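# Place a sheet and an upright module in each crate

## Task

In every crate, lay exactly one slip sheet (thin, flat) flat on the crate floor and stand exactly one module (small metal block) on top of that sheet, keeping the module's current up side on top. Afterwards, return every tool to the stand slot it came from, unlock it, and move the arm well away from all tools. A tool still locked on the arm counts as part of the arm, so it must be released too.

## Robot and tools

Robot: a single 7-joint arm with a tool changer at its wrist. There are three tools: grip50 (50 mm parallel gripper), grip85 (85 mm parallel gripper) and cup (suction). They hang in forks on a stand. Cameras: cam_low (fixed) and cam_wrist (on the wrist), both 896x504.

Frames: everything is in the scene frame. Its origin is on the table top under the arm base. +z is up, and +y is to the left when facing along +x. end_effector_position is the centre of the changer's flat face, tool or no tool. The face's own z axis points out of the arm. Tool points, in mm along the face axes: grip50 grip point (0, -25, 180); grip85 grip point (0, 0, 173) when closed, 13 mm closer to the face when fully open; cup rim centre (0, 0, 175). Both grippers close along the face x axis. Reported positions get less accurate at long reach.

Row format, used by both execute_actions and move: one flat list of 15 numbers for the single arm. In order:
- x, y, z: absolute target position of the face, in metres, scene frame.
- qw, qx, qy, qz: absolute face orientation quaternion, w first.
- tool/lock: above 0 locks, below 0 unlocks, 0 keeps the last command.
- grip50_position, grip50_force_limit, grip50_speed.
- grip85_position, grip85_force_limit, grip85_speed.
- cup_suction.
The last 8 numbers are scaled to [-1, 1].
Gripper position: +1 is fully open (50 or 85 mm). The pads touch near -0.65 (grip50) or -0.8 (grip85). -1 means close until something blocks the fingers. Force limit runs from -1 (about 20 N) to +1 (185 N for grip50, 235 N for grip85). Speed runs from -1 (about 20 mm/s) to +1 (150 mm/s). Cup suction above 0.01 is on; 0.01 or below is off and vents the cup.
A pose target more than 0.6 m from the last reported position along any face axis is refused. Each control step clips the commanded pose to within 70 mm and 16 degrees of the measured pose. Resend the quaternion you want in every row, not the drifted one from the last result.

Tools (calls):
- execute_actions {actions, pictures}. The actions list holds at most one entry. An empty list just returns the state, with pictures. {"rows": [[15 numbers], ...], "steps": n} runs n control steps (9 to 15, each 1/30 s), one row per step; the last row repeats if there are fewer rows. {"steps": n} with no rows is a wait of up to 300 steps, counted from the previous result. The last 9 steps of each action run after the result is taken, while the reply is being written.
- move {target: one 15-number row, speed: m/s from 0.002 to 0.5, default 0.25; turning is capped at twice that in rad/s}. It drives the face in a straight line toward the absolute pose. The path lasts 0.5 to 10 s and ignores obstacles. The arm can overshoot the path speed. The result has a move: line with an ending (done, off_target, moving, held, fault), the limits that acted (paced = the pose was clipped; held = a check blocked some steps) and the distance to target.
- wait {seconds 0 to 10}: lets time pass with no new command.
- zoom_image {camera: cam_low or cam_wrist, region [x0, y0, x1, y1] in pixels, at most 504x504}.
- finished_scene {scene: current scene number}: ends and grades the scene. This cannot be undone.

Result lines: the pose, velocities, tool_id (grip50, grip85, cup, none), plate_near, locked, unlocked, in_stand and unlock_refused. Tool readings show n/a until the tool is ready.
- object_status: 0 moving, 1 stopped while opening, 2 stopped on something while closing (a real grip), 3 at the target or pads closed. A thin object can also give 3.
- position_measured: grip50 opening is about (250 - counts) x 0.202 mm. For grip85, 78 counts is 60 mm, 130 is 40 mm, 180 is 20 mm and 230 is closed.
- cup_suction_measured: 1 means about 75 kPa of vacuum. cup_part_present turns 1 at 0.50 and back to 0 below 0.45.
- A 'pose unreachable' line or HELD steps mean the clearance check altered or blocked the command.
- Hand target: where the controller is now heading.

Tool changing: align the face with the plate to within about 1 mm and 1 degree. The face's -y axis must point out of the fork's open side. When plate_near is 1, send lock +1 and wait for locked = 1. The tool then powers up: a gripper cycles closed and then open, so nothing should be between its fingers. To remove a tool, lift it 10-30 mm (about 20 mm), slide it at least 110 mm along face -y out of the fork, and only then lift further. To return it, follow the same path in reverse. When in_stand is 1, stay still, send lock -1 and wait for unlocked = 1. Unlocking anywhere except the stand is refused. Slots are 180 mm apart. The fork arms lie 40-70 mm to each side along face x, extend 45 mm toward the open side, and their tops are 18 mm below a hung plate's face.

Gripping: send -1 and keep sending it, then check for object_status 2. Changing the position number by at least 0.01 restarts the fingers. For the cup, seal the whole rim on a smooth, flat area away from edges and holes. Vacuum pulls the part up to 12 mm closer. To release, set the part down, switch suction off and rise 15 mm.

Avoid:
- contact torque reaching the joint load limits (waist and shoulder 110; upper arm roll and elbow 57.6; the three wrist joints 35.1 N m) or any outside force of 200 N. Either stops the arm for 10 s.
- motor overheating while holding loads (warning at 65 °C, brakes at 80 °C).
- fast moves into contact, targets set far past a contact point, dropping things, slips, and anything leaving the table.
Loose objects may occasionally be nudged by outside pushes.

Each tool is called after ">>>" as name([rows], argument=value, ...), one row to a line, values as JSON.

## Session

>>> execute_actions(actions=[])

Scene clock: 0.00 s of 9600.00 s.
end_effector_position=(+0.5235, +0.0545, +0.2527) locked=0 unlocked=1 plate_near=0 in_stand=0 unlock_refused=0 tool_id=none grip50_position_measured=n/a grip50_object_status=n/a grip85_position_measured=n/a grip85_object_status=n/a cup_suction_measured=n/a cup_part_present=n/a end_effector_quat_wxyz=(+0.440, +0.788, -0.262, +0.342) end_effector_velocity=(-0.000, -0.000, -0.000) end_effector_angular_velocity=(-0.000, +0.000, -0.000)
Joint positions: [ 0.775 -0.636 -0.396  2.283 -1.32   0.569  2.224]
Joint velocities: [ 0. -0.  0.  0.  0.  0.  0.]
Motor temperatures (°C, as the motors report them): [30 26 31 34 29 35 34]
Hand target: +0.524, +0.054, +0.253; +0.440, +0.788, -0.262, +0.342

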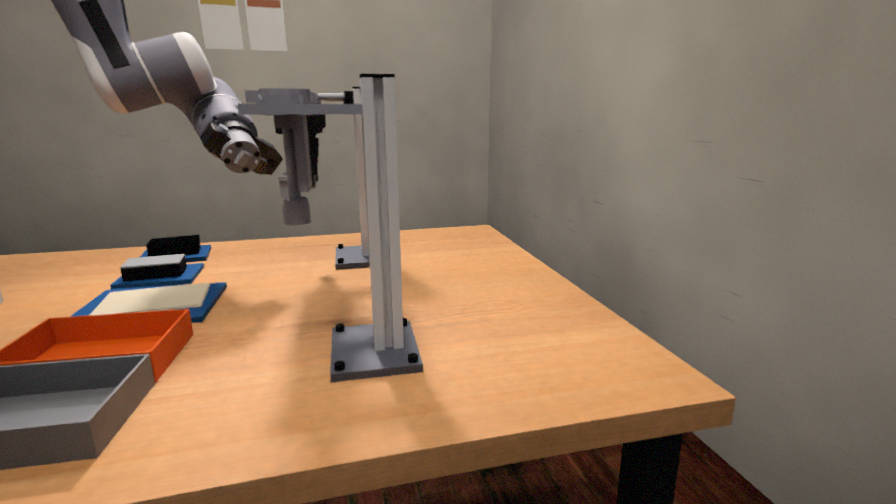

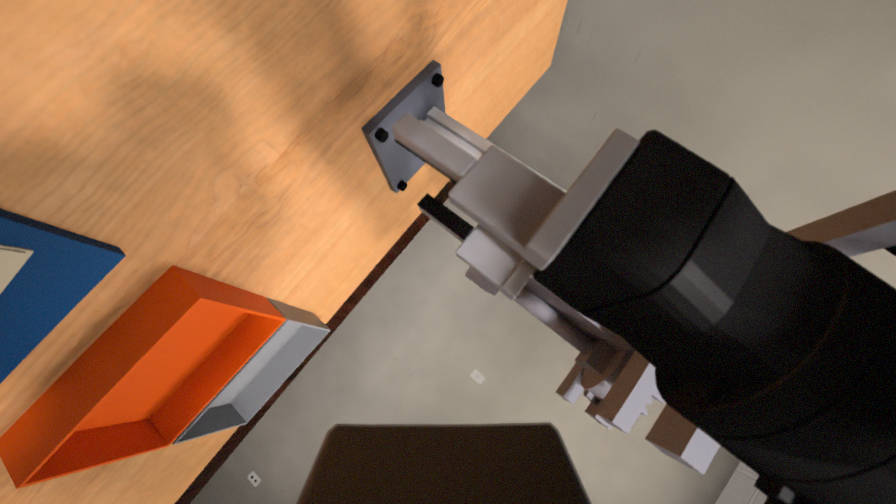

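>>> move(target=[0.4,0.05,0.35,0.44,0.788,-0.262,0.342,0,1,0,0,1,0,0,0])

>>> move(target=[0.42,0.0,0.6,0,0.7071,0.7071,0,0,1,0,0,1,0,0,0])

>>> move(target=[0.52,0.0,0.6,0,0.7071,0.7071,0,0,1,0,0,1,0,0,0])

Scene clock: 1.43 s of 9600.00 s.
end_effector_position=(+0.3998, +0.0501, +0.3496) locked=0 unlocked=1 plate_near=0 in_stand=0 unlock_refused=0 tool_id=none grip50_position_measured=n/a grip50_object_status=n/a grip85_position_measured=n/a grip85_object_status=n/a cup_suction_measured=n/a cup_part_present=n/a end_effector_quat_wxyz=(+0.440, +0.788, -0.262, +0.341) end_effector_velocity=(+0.000, -0.000, -0.000) end_effector_angular_velocity=(-0.001, +0.001, -0.001)
Joint positions: [ 0.896 -0.187 -0.321  2.611 -1.224  0.343  2.172]
Joint velocities: [-0.    -0.001 -0.    -0.     0.    -0.    -0.   ]
Motor temperatures (°C, as the motors report them): [30 26 31 34 29 35 34]
Hand target: +0.400, +0.050, +0.350; +0.440, +0.788, -0.262, +0.341
Off the commanded pose: 0.000 m, 0 deg.
Kept back: nothing.
move: done

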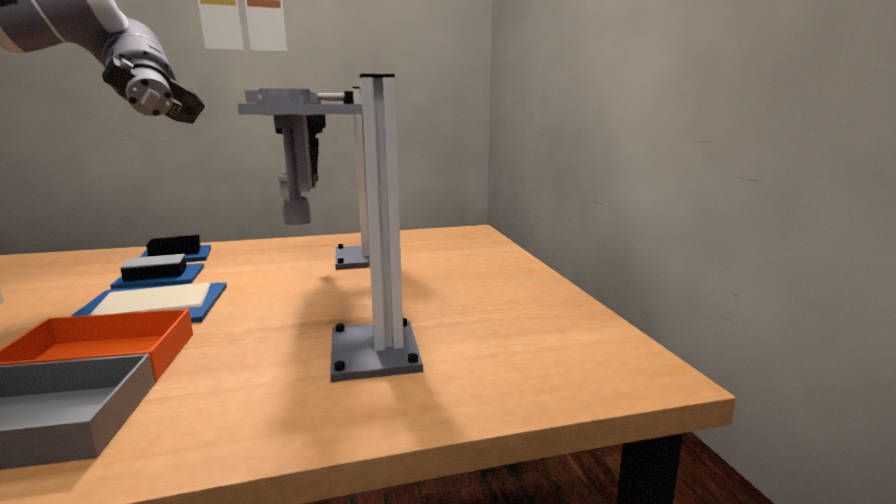

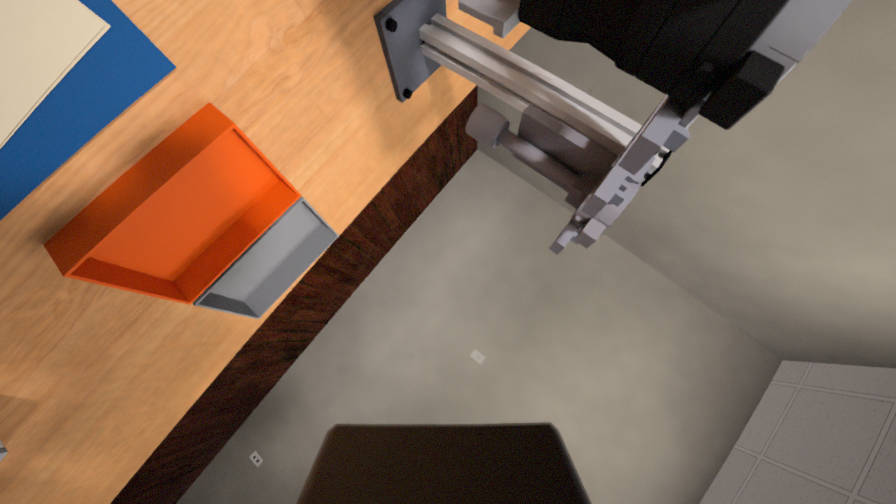

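Scene clock: 6.50 s of 9600.00 s.
end_effector_position=(+0.4204, +0.0013, +0.5990) locked=0 unlocked=1 plate_near=0 in_stand=0 unlock_refused=0 tool_id=none grip50_position_measured=n/a grip50_object_status=n/a grip85_position_measured=n/a grip85_object_status=n/a cup_suction_measured=n/a cup_part_present=n/a end_effector_quat_wxyz=(-0.003, +0.706, +0.708, -0.001) end_effector_velocity=(-0.000, -0.000, +0.000) end_effector_angular_velocity=(+0.000, -0.000, -0.001)
Joint positions: [ 1.024  0.52  -0.568  2.19  -0.278  0.158 -1.051]
Joint velocities: [-0.  0. -0. -0.  0. -0.  0.]
Motor temperatures (°C, as the motors report them): [30 27 31 35 29 35 34]
Hand target: +0.420, +0.001, +0.599; -0.003, +0.706, +0.708, -0.001
Off the commanded pose: 0.002 m, 0 deg.
Kept back: nothing.
move: done

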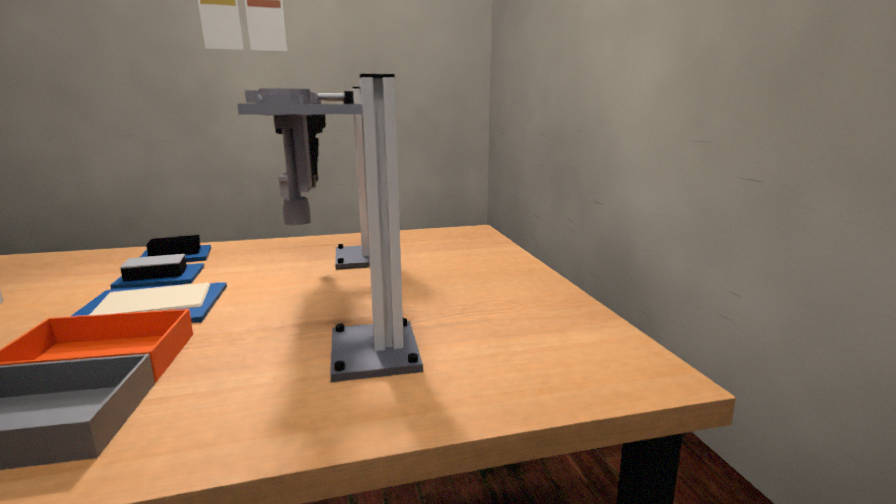

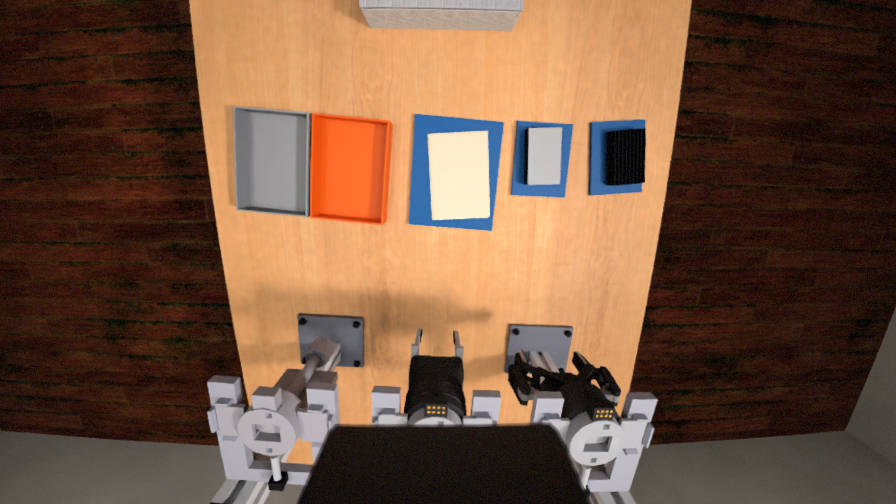

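Scene clock: 7.30 s of 9600.00 s.
end_effector_position=(+0.5200, +0.0000, +0.6001) locked=0 unlocked=1 plate_near=0 in_stand=0 unlock_refused=0 tool_id=none grip50_position_measured=n/a grip50_object_status=n/a grip85_position_measured=n/a grip85_object_status=n/a cup_suction_measured=n/a cup_part_present=n/a end_effector_quat_wxyz=(+0.000, +0.707, +0.707, +0.000) end_effector_velocity=(-0.000, -0.000, +0.000) end_effector_angular_velocity=(+0.000, -0.001, +0.000)
Joint positions: [ 1.142  0.228 -0.827  1.975 -0.18   0.246 -1.241]
Joint velocities: [-0.001  0.001  0.001  0.    -0.001  0.     0.   ]
Motor temperatures (°C, as the motors report them): [30 27 31 35 29 35 34]
Hand target: +0.520, -0.000, +0.600; +0.000, +0.707, +0.707, +0.000
Off the commanded pose: 0.000 m, 0 deg.
Kept back: nothing.
move: done

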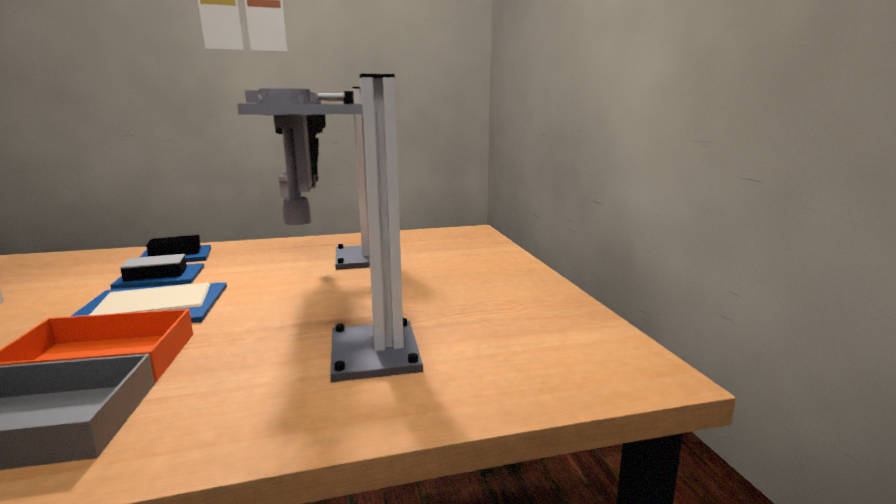

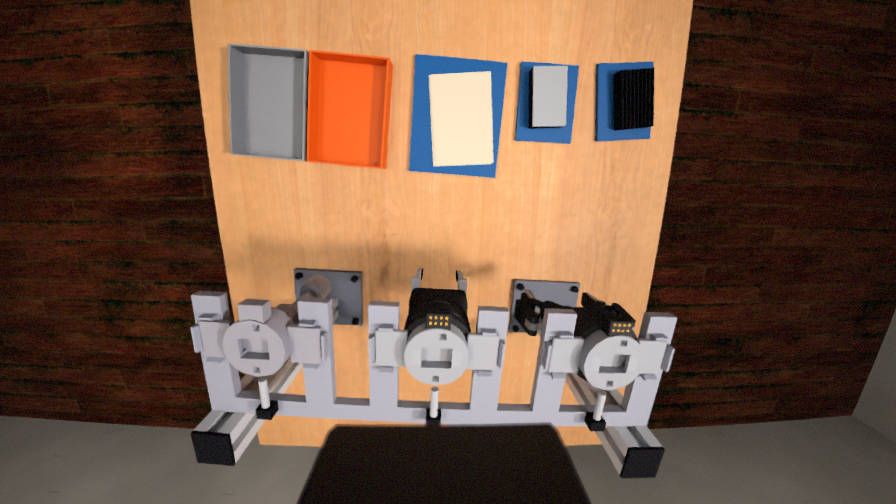

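>>> move(target=[0.58,-0.195,0.45,0,0.7224,0.6915,0,0,1,0,0,1,0,0,0])

>>> move(target=[0.58,-0.195,0.40,0,0.7224,0.6915,0,0,1,0,0,1,0,0,0], speed=0.05)

Scene clock: 9.00 s of 9600.00 s.
end_effector_position=(+0.5799, -0.1951, +0.4509) locked=0 unlocked=1 plate_near=0 in_stand=0 unlock_refused=0 tool_id=none grip50_position_measured=n/a grip50_object_status=n/a grip85_position_measured=n/a grip85_object_status=n/a cup_suction_measured=n/a cup_part_present=n/a end_effector_quat_wxyz=(+0.001, +0.723, +0.691, +0.001) end_effector_velocity=(+0.000, +0.000, +0.001) end_effector_angular_velocity=(-0.000, -0.001, +0.001)
Joint positions: [ 0.753 -0.474 -1.044  1.809  0.449  0.457 -2.012]
Joint velocities: [ 0.001  0.001 -0.001 -0.    -0.    -0.    -0.   ]
Motor temperatures (°C, as the motors report them): [30 27 31 35 29 35 34]
Hand target: +0.580, -0.195, +0.451; +0.001, +0.723, +0.691, +0.001
Off the commanded pose: 0.001 m, 0 deg.
Kept back: nothing.
move: done

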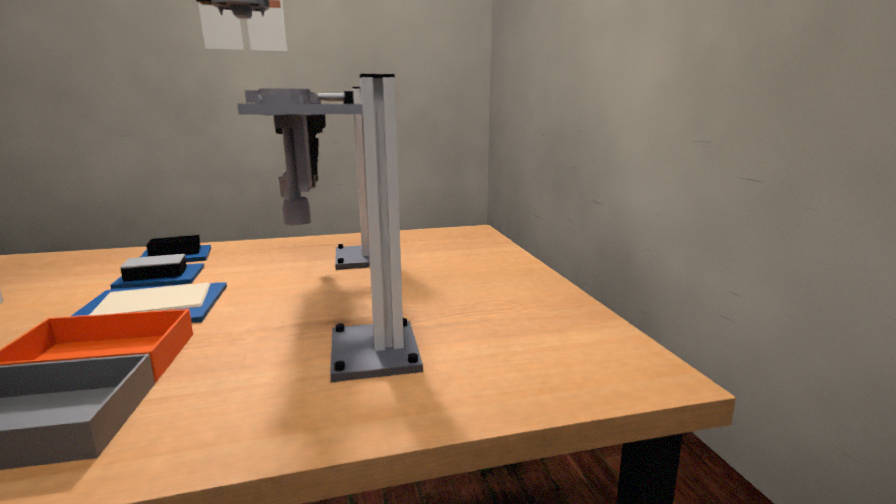

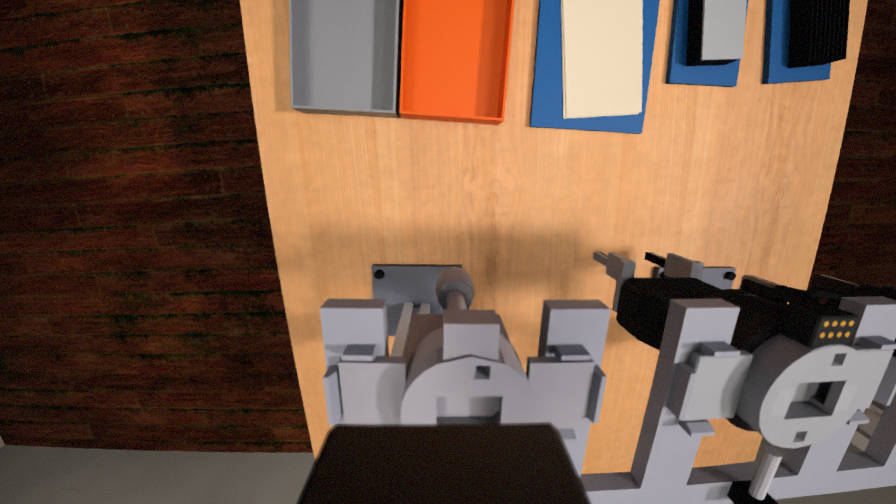

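Scene clock: 10.27 s of 9600.00 s.
end_effector_position=(+0.5800, -0.1949, +0.4000) locked=0 unlocked=1 plate_near=0 in_stand=0 unlock_refused=0 tool_id=none grip50_position_measured=n/a grip50_object_status=n/a grip85_position_measured=n/a grip85_object_status=n/a cup_suction_measured=n/a cup_part_present=n/a end_effector_quat_wxyz=(+0.000, +0.722, +0.691, -0.000) end_effector_velocity=(+0.000, +0.000, +0.000) end_effector_angular_velocity=(+0.000, -0.000, +0.001)
Joint positions: [ 0.697 -0.566 -0.977  1.826  0.535  0.533 -2.058]
Joint velocities: [ 0.  0. -0. -0. -0.  0. -0.]
Motor temperatures (°C, as the motors report them): [30 27 31 35 29 35 34]
Hand target: +0.580, -0.195, +0.400; +0.000, +0.722, +0.691, -0.000
Off the commanded pose: 0.000 m, 0 deg.
Kept back: nothing.
move: done

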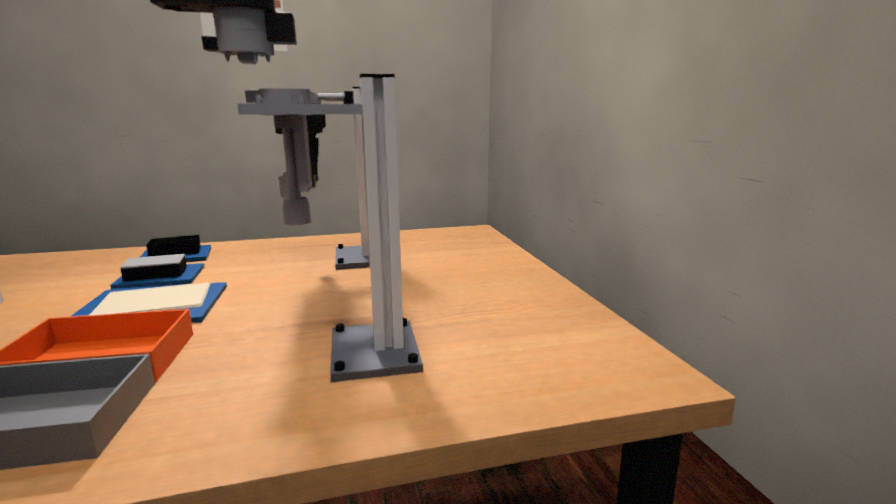

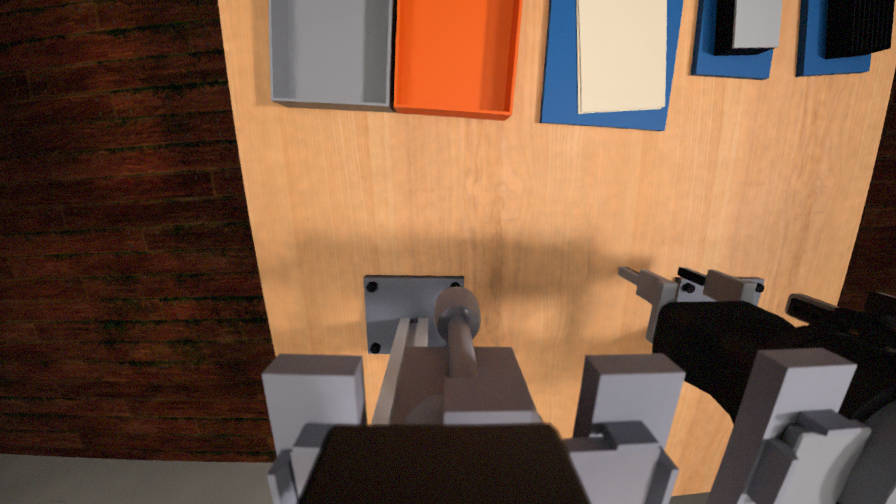

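>>> move(target=[0.62,-0.1855,0.378,0,0.7224,0.6915,0,0,1,0,0,1,0,0,0], speed=0.05)

>>> zoom_image(camera="cam_low", region=[220,40,360,120])

Scene clock: 12.10 s of 9600.00 s.
end_effector_position=(+0.6201, -0.1854, +0.3780) locked=0 unlocked=1 plate_near=0 in_stand=0 unlock_refused=0 tool_id=none grip50_position_measured=n/a grip50_object_status=n/a grip85_position_measured=n/a grip85_object_status=n/a cup_suction_measured=n/a cup_part_present=n/a end_effector_quat_wxyz=(+0.000, +0.722, +0.692, -0.000) end_effector_velocity=(-0.000, -0.000, +0.000) end_effector_angular_velocity=(+0.001, -0.001, -0.001)
Joint positions: [ 0.629 -0.675 -0.908  1.701  0.592  0.51  -2.041]
Joint velocities: [-0.     0.001  0.     0.     0.001 -0.     0.   ]
Motor temperatures (°C, as the motors report them): [30 27 31 35 29 35 34]
Hand target: +0.620, -0.186, +0.378; +0.000, +0.722, +0.692, -0.000
Off the commanded pose: 0.000 m, 0 deg.
Kept back: nothing.
move: done

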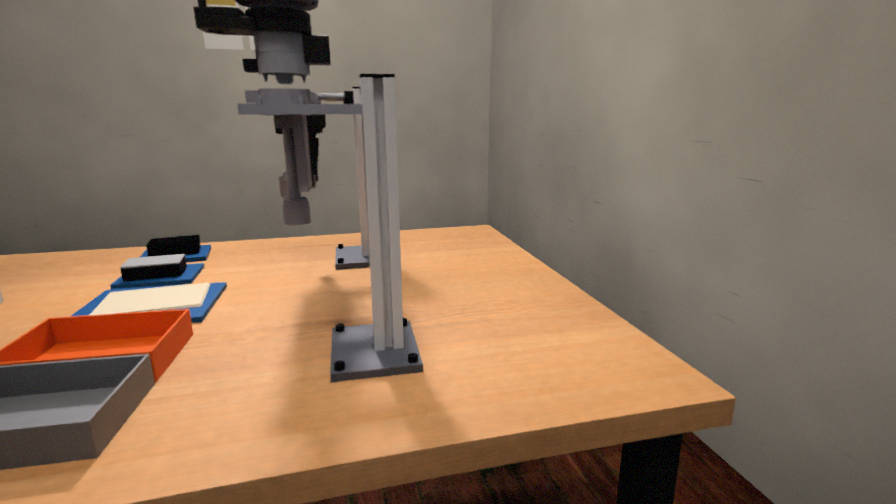

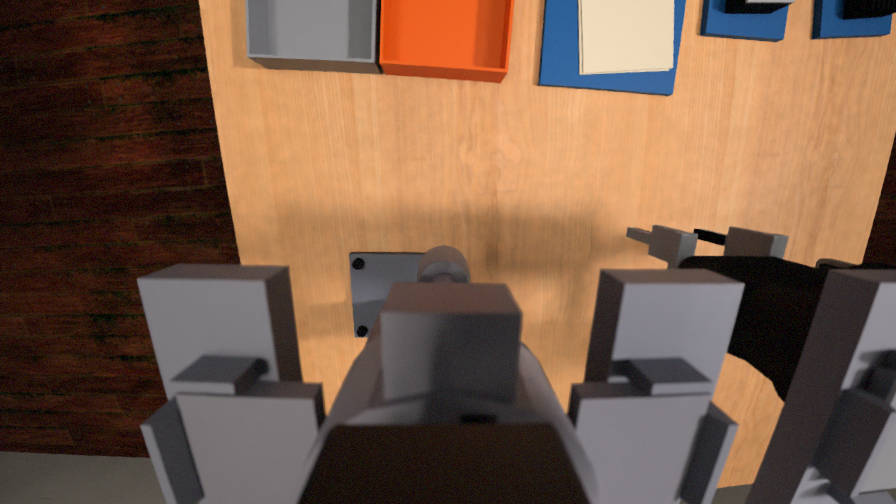

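Region (220, 40, 360, 120) of cam_low's 896x504 image, scaled by 3.600, with more detail than that image has; it fills the top 288 rows of this view, and the rest is white.

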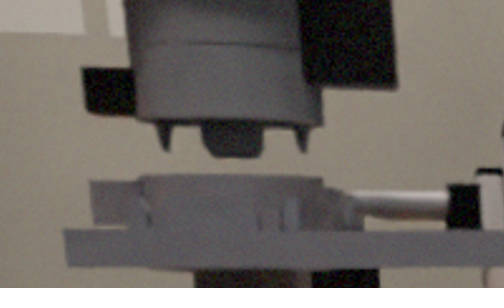

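>>> move(target=[0.6195,-0.185,0.358,0,0.7254,0.6884,0,0,1,0,0,1,0,0,0], speed=0.01)

Scene clock: 27.27 s of 9600.00 s.
end_effector_position=(+0.6203, -0.1860, +0.3676) locked=0 unlocked=1 plate_near=0 in_stand=0 unlock_refused=0 tool_id=none grip50_position_measured=n/a grip50_object_status=n/a grip85_position_measured=n/a grip85_object_status=n/a cup_suction_measured=n/a cup_part_present=n/a end_effector_quat_wxyz=(+0.002, +0.724, +0.689, +0.003) end_effector_velocity=(+0.000, -0.000, +0.000) end_effector_angular_velocity=(+0.000, -0.001, -0.001)
Joint positions: [ 0.619 -0.691 -0.894  1.704  0.609  0.533 -2.043]
Joint velocities: [-0.    -0.    -0.    -0.     0.001  0.     0.   ]
Motor temperatures (°C, as the motors report them): [30 27 31 35 29 35 34]
Hand target: +0.620, -0.186, +0.367; +0.002, +0.724, +0.689, +0.002
Off the commanded pose: 0.010 m, 0 deg.
FORCE FAULT: contact force on the arm reached its limit, and the arm stopped for 10 seconds. The contact can be on any part of the arm, not only on its tool. The arm's remaining commands of this call were not run. The arm holds still and accepts commands again. Move the arm away from the contact; if what it grips holds it there, let go first. Pushing or pulling that hard again can fault the arm again.
Kept back: nothing.
move: fault

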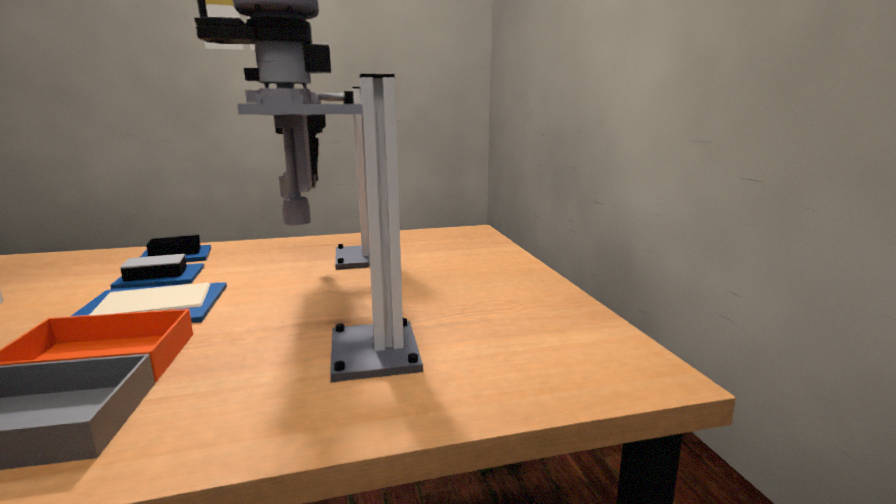

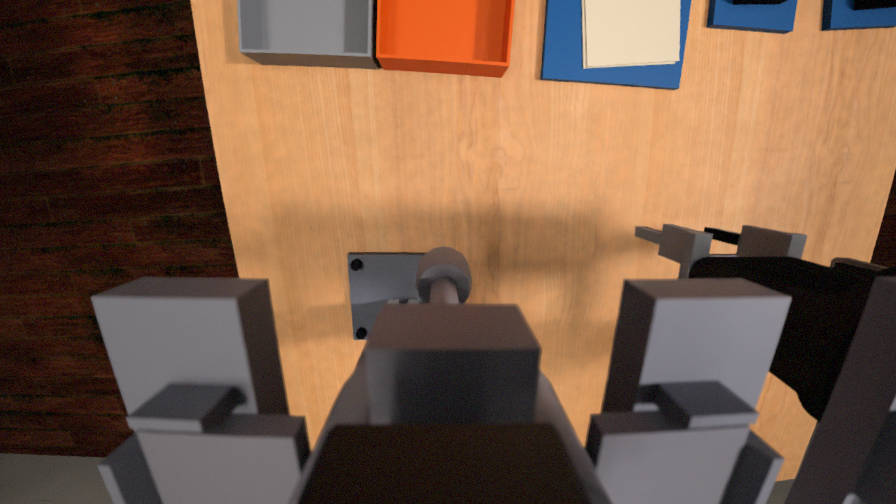

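>>> move(target=[0.62,-0.1838,0.372,0,0.7254,0.6884,0,0,1,0,0,1,0,0,0], speed=0.01)

>>> move(target=[0.62,-0.1838,0.365,0,0.7254,0.6884,0,0,1,0,0,1,0,0,0], speed=0.01)

>>> zoom_image(camera="cam_low", region=[230,60,335,120])

Scene clock: 28.40 s of 9600.00 s.
end_effector_position=(+0.6200, -0.1838, +0.3720) locked=0 unlocked=1 plate_near=0 in_stand=0 unlock_refused=0 tool_id=none grip50_position_measured=n/a grip50_object_status=n/a grip85_position_measured=n/a grip85_object_status=n/a cup_suction_measured=n/a cup_part_present=n/a end_effector_quat_wxyz=(-0.000, +0.725, +0.688, +0.000) end_effector_velocity=(+0.000, +0.000, -0.000) end_effector_angular_velocity=(-0.000, +0.000, +0.000)
Joint positions: [ 0.627 -0.684 -0.9    1.704  0.6    0.52  -2.033]
Joint velocities: [ 0. -0. -0.  0. -0.  0.  0.]
Motor temperatures (°C, as the motors report them): [30 27 31 35 29 35 34]
Hand target: +0.620, -0.184, +0.372; -0.000, +0.725, +0.688, +0.000
Off the commanded pose: 0.000 m, 0 deg.
Kept back: nothing.
move: done

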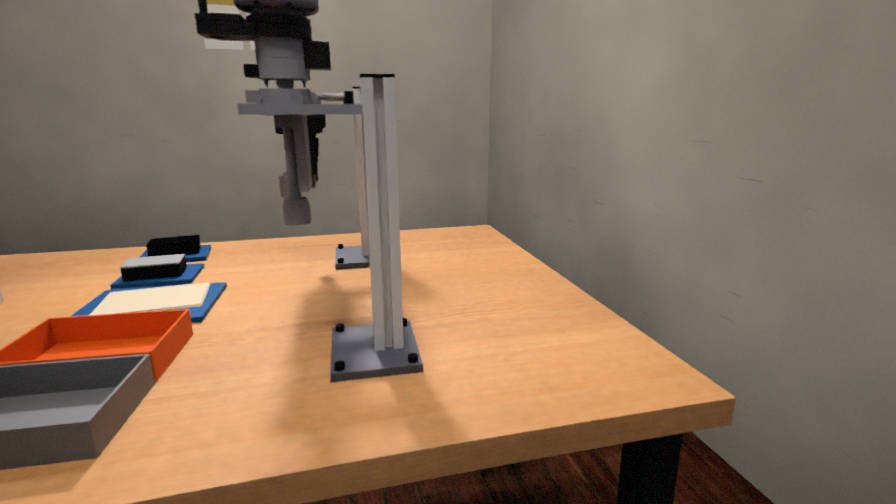

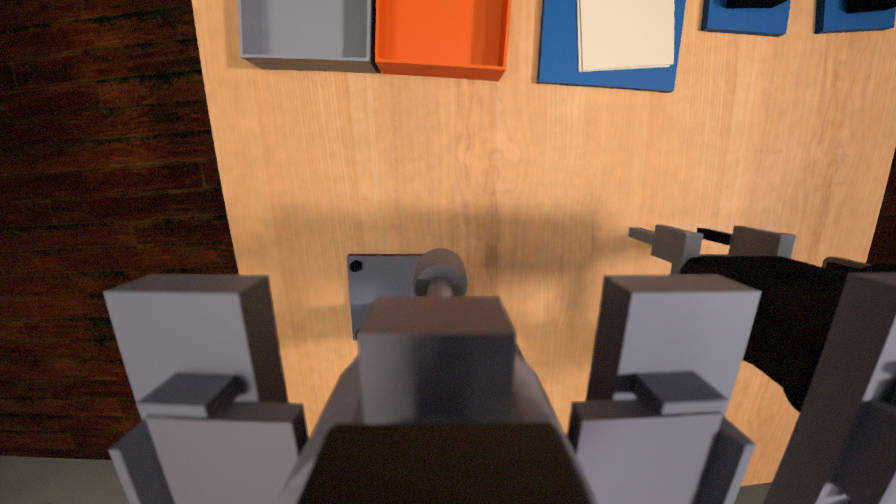

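Scene clock: 29.33 s of 9600.00 s.
end_effector_position=(+0.6198, -0.1839, +0.3650) locked=0 unlocked=1 plate_near=0 in_stand=0 unlock_refused=0 tool_id=none grip50_position_measured=n/a grip50_object_status=n/a grip85_position_measured=n/a grip85_object_status=n/a cup_suction_measured=n/a cup_part_present=n/a end_effector_quat_wxyz=(-0.000, +0.726, +0.688, -0.000) end_effector_velocity=(-0.000, -0.000, -0.000) end_effector_angular_velocity=(+0.001, -0.000, -0.000)
Joint positions: [ 0.621 -0.695 -0.892  1.705  0.608  0.531 -2.037]
Joint velocities: [-0.     0.     0.     0.     0.001  0.    -0.   ]
Motor temperatures (°C, as the motors report them): [30 27 31 35 29 35 34]
Hand target: +0.620, -0.184, +0.365; +0.000, +0.725, +0.688, -0.000
Off the commanded pose: 0.000 m, 0 deg.
Kept back: nothing.
move: done

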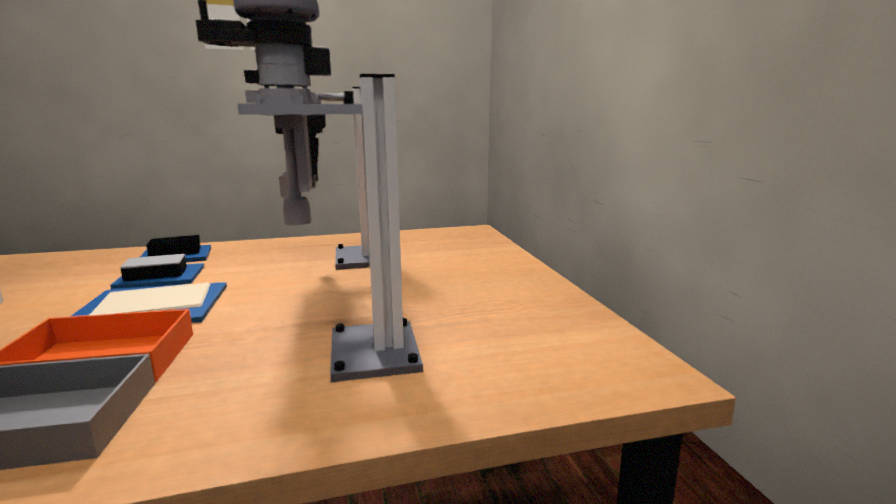

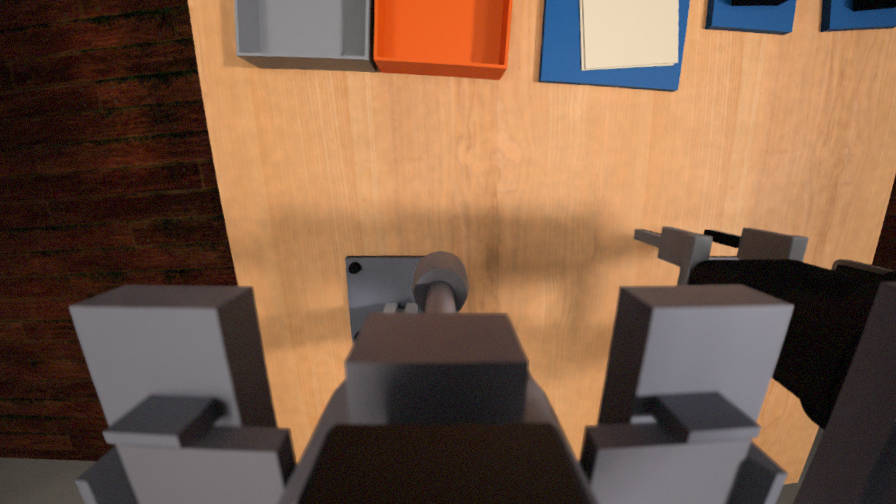

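Region (230, 60, 335, 120) of cam_low's 896x504 image, scaled by 4.800, with more detail than that image has; it fills the top 288 rows of this view, and the rest is white.

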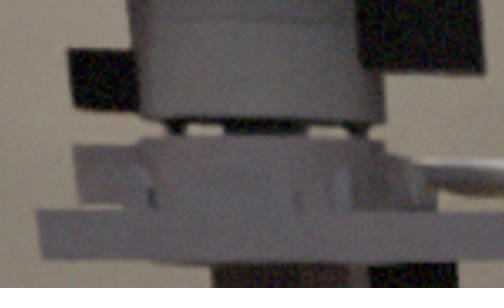

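>>> move(target=[0.6195,-0.1838,0.3605,0,0.7254,0.6884,0,0,1,0,0,1,0,0,0], speed=0.01)

>>> execute_actions([
  {"rows":[[0.6195,-0.1838,0.3605,0,0.7254,0.6884,0,1,1,0,0,1,0,0,0]]},
])

>>> execute_actions([
  {"steps":35},
])

Scene clock: 30.30 s of 9600.00 s.
end_effector_position=(+0.6189, -0.1844, +0.3610) locked=0 unlocked=1 plate_near=1 in_stand=1 unlock_refused=0 tool_id=none grip50_position_measured=n/a grip50_object_status=n/a grip85_position_measured=n/a grip85_object_status=n/a cup_suction_measured=n/a cup_part_present=n/a end_effector_quat_wxyz=(-0.000, +0.726, +0.688, -0.000) end_effector_velocity=(+0.000, +0.000, +0.000) end_effector_angular_velocity=(+0.000, -0.000, +0.000)
Joint positions: [ 0.619 -0.701 -0.889  1.708  0.614  0.537 -2.04 ]
Joint velocities: [-0.     0.    -0.    -0.001  0.    -0.001  0.   ]
Motor temperatures (°C, as the motors report them): [30 27 31 35 29 35 34]
Hand target: +0.619, -0.184, +0.361; +0.000, +0.725, +0.688, -0.000
Off the commanded pose: 0.001 m, 0 deg.
Kept back: nothing.
move: done

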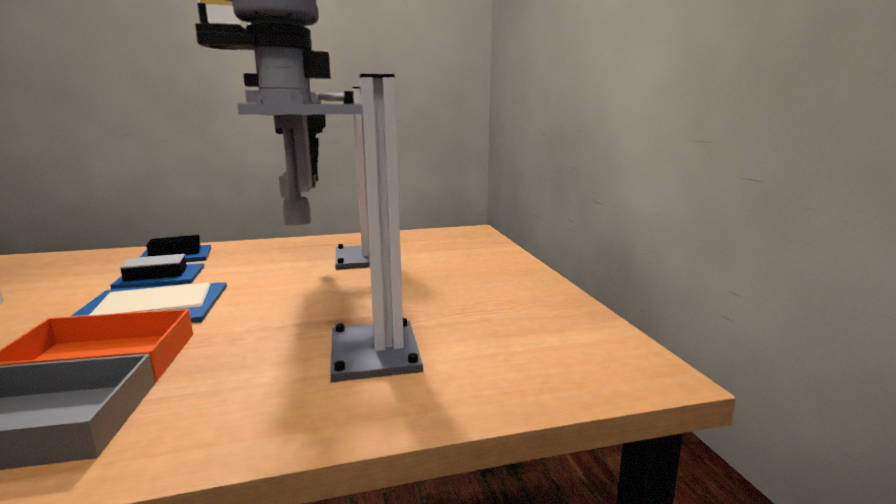

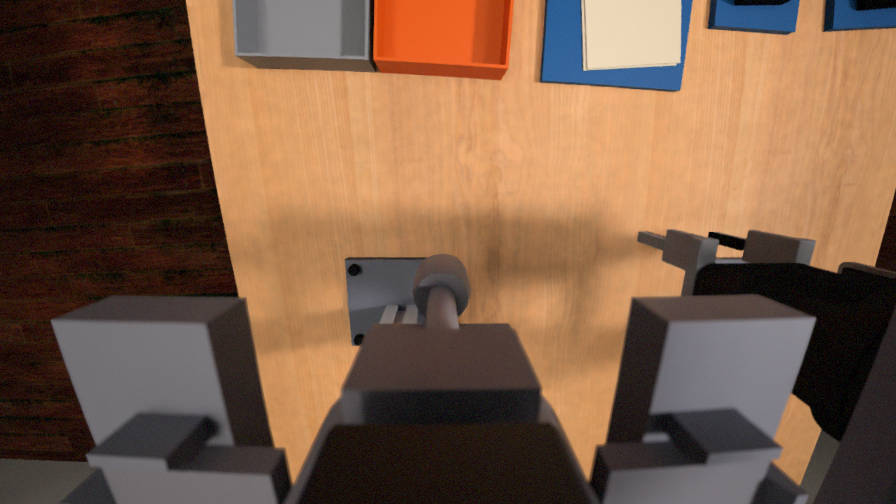

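Scene clock: 30.50 s of 9600.00 s.
end_effector_position=(+0.6189, -0.1844, +0.3610) locked=0 unlocked=0 plate_near=1 in_stand=1 unlock_refused=0 tool_id=none grip50_position_measured=n/a grip50_object_status=n/a grip85_position_measured=n/a grip85_object_status=n/a cup_suction_measured=n/a cup_part_present=n/a end_effector_quat_wxyz=(-0.000, +0.726, +0.688, -0.000) end_effector_velocity=(+0.000, +0.000, +0.000) end_effector_angular_velocity=(+0.000, +0.000, +0.001)
Joint positions: [ 0.619 -0.701 -0.889  1.708  0.614  0.537 -2.04 ]
Joint velocities: [ 0.001  0.     0.     0.    -0.    -0.    -0.   ]
Motor temperatures (°C, as the motors report them): [30 27 31 35 29 35 34]
Steps of this call (steps 1 to 6: the first 6 steps of this action). Readings (end_effector_position | what the end effector reports):
1: (+0.6189, -0.1844, +0.3610) | locked=0 unlocked=0 plate_near=1 in_stand=1 unlock_refused=0 tool_id=none grip50_position_measured=n/a grip50_object_status=n/a grip85_position_measured=n/a grip85_object_status=n/a cup_suction_measured=n/a cup_part_present=n/a
2: (+0.6189, -0.1844, +0.3610) | locked=0 unlocked=0 plate_near=1 in_stand=1 unlock_refused=0 tool_id=none grip50_position_measured=n/a grip50_object_status=n/a grip85_position_measured=n/a grip85_object_status=n/a cup_suction_measured=n/a cup_part_present=n/a
4: (+0.6189, -0.1844, +0.3610) | locked=0 unlocked=0 plate_near=1 in_stand=1 unlock_refused=0 tool_id=none grip50_position_measured=n/a grip50_object_status=n/a grip85_position_measured=n/a grip85_object_status=n/a cup_suction_measured=n/a cup_part_present=n/a
6: the state above

Scene clock: 31.67 s of 9600.00 s.
end_effector_position=(+0.6189, -0.1844, +0.3610) locked=1 unlocked=0 plate_near=1 in_stand=1 unlock_refused=0 tool_id=cup grip50_position_measured=n/a grip50_object_status=n/a grip85_position_measured=n/a grip85_object_status=n/a cup_suction_measured=n/a cup_part_present=n/a end_effector_quat_wxyz=(-0.000, +0.725, +0.688, -0.000) end_effector_velocity=(-0.000, -0.000, +0.000) end_effector_angular_velocity=(-0.001, +0.000, +0.000)
Joint positions: [ 0.618 -0.701 -0.889  1.708  0.614  0.537 -2.041]
Joint velocities: [-0.     0.    -0.     0.    -0.001 -0.    -0.   ]
Motor temperatures (°C, as the motors report them): [30 27 31 35 29 35 34]
Hand target: +0.619, -0.184, +0.361; -0.000, +0.725, +0.688, -0.000
Off the commanded pose: 0.001 m, 0 deg.
Kept back: nothing.
Steps of this call (steps 1 to 9: the last 9 steps of your previous action; steps 10 to 35: nothing new was sent). Readings (end_effector_position | what the end effector reports):
1: (+0.6189, -0.1844, +0.3610) | locked=0 unlocked=0 plate_near=1 in_stand=1 unlock_refused=0 tool_id=none grip50_position_measured=n/a grip50_object_status=n/a grip85_position_measured=n/a grip85_object_status=n/a cup_suction_measured=n/a cup_part_present=n/a
2: (+0.6189, -0.1844, +0.3610) | locked=0 unlocked=0 plate_near=1 in_stand=1 unlock_refused=0 tool_id=none grip50_position_measured=n/a grip50_object_status=n/a grip85_position_measured=n/a grip85_object_status=n/a cup_suction_measured=n/a cup_part_present=n/a
4: (+0.6189, -0.1844, +0.3610) | locked=0 unlocked=0 plate_near=1 in_stand=1 unlock_refused=0 tool_id=none grip50_position_measured=n/a grip50_object_status=n/a grip85_position_measured=n/a grip85_object_status=n/a cup_suction_measured=n/a cup_part_present=n/a
8: (+0.6189, -0.1844, +0.3610) | locked=0 unlocked=0 plate_near=1 in_stand=1 unlock_refused=0 tool_id=none grip50_position_measured=n/a grip50_object_status=n/a grip85_position_measured=n/a grip85_object_status=n/a cup_suction_measured=n/a cup_part_present=n/a
35: the state above


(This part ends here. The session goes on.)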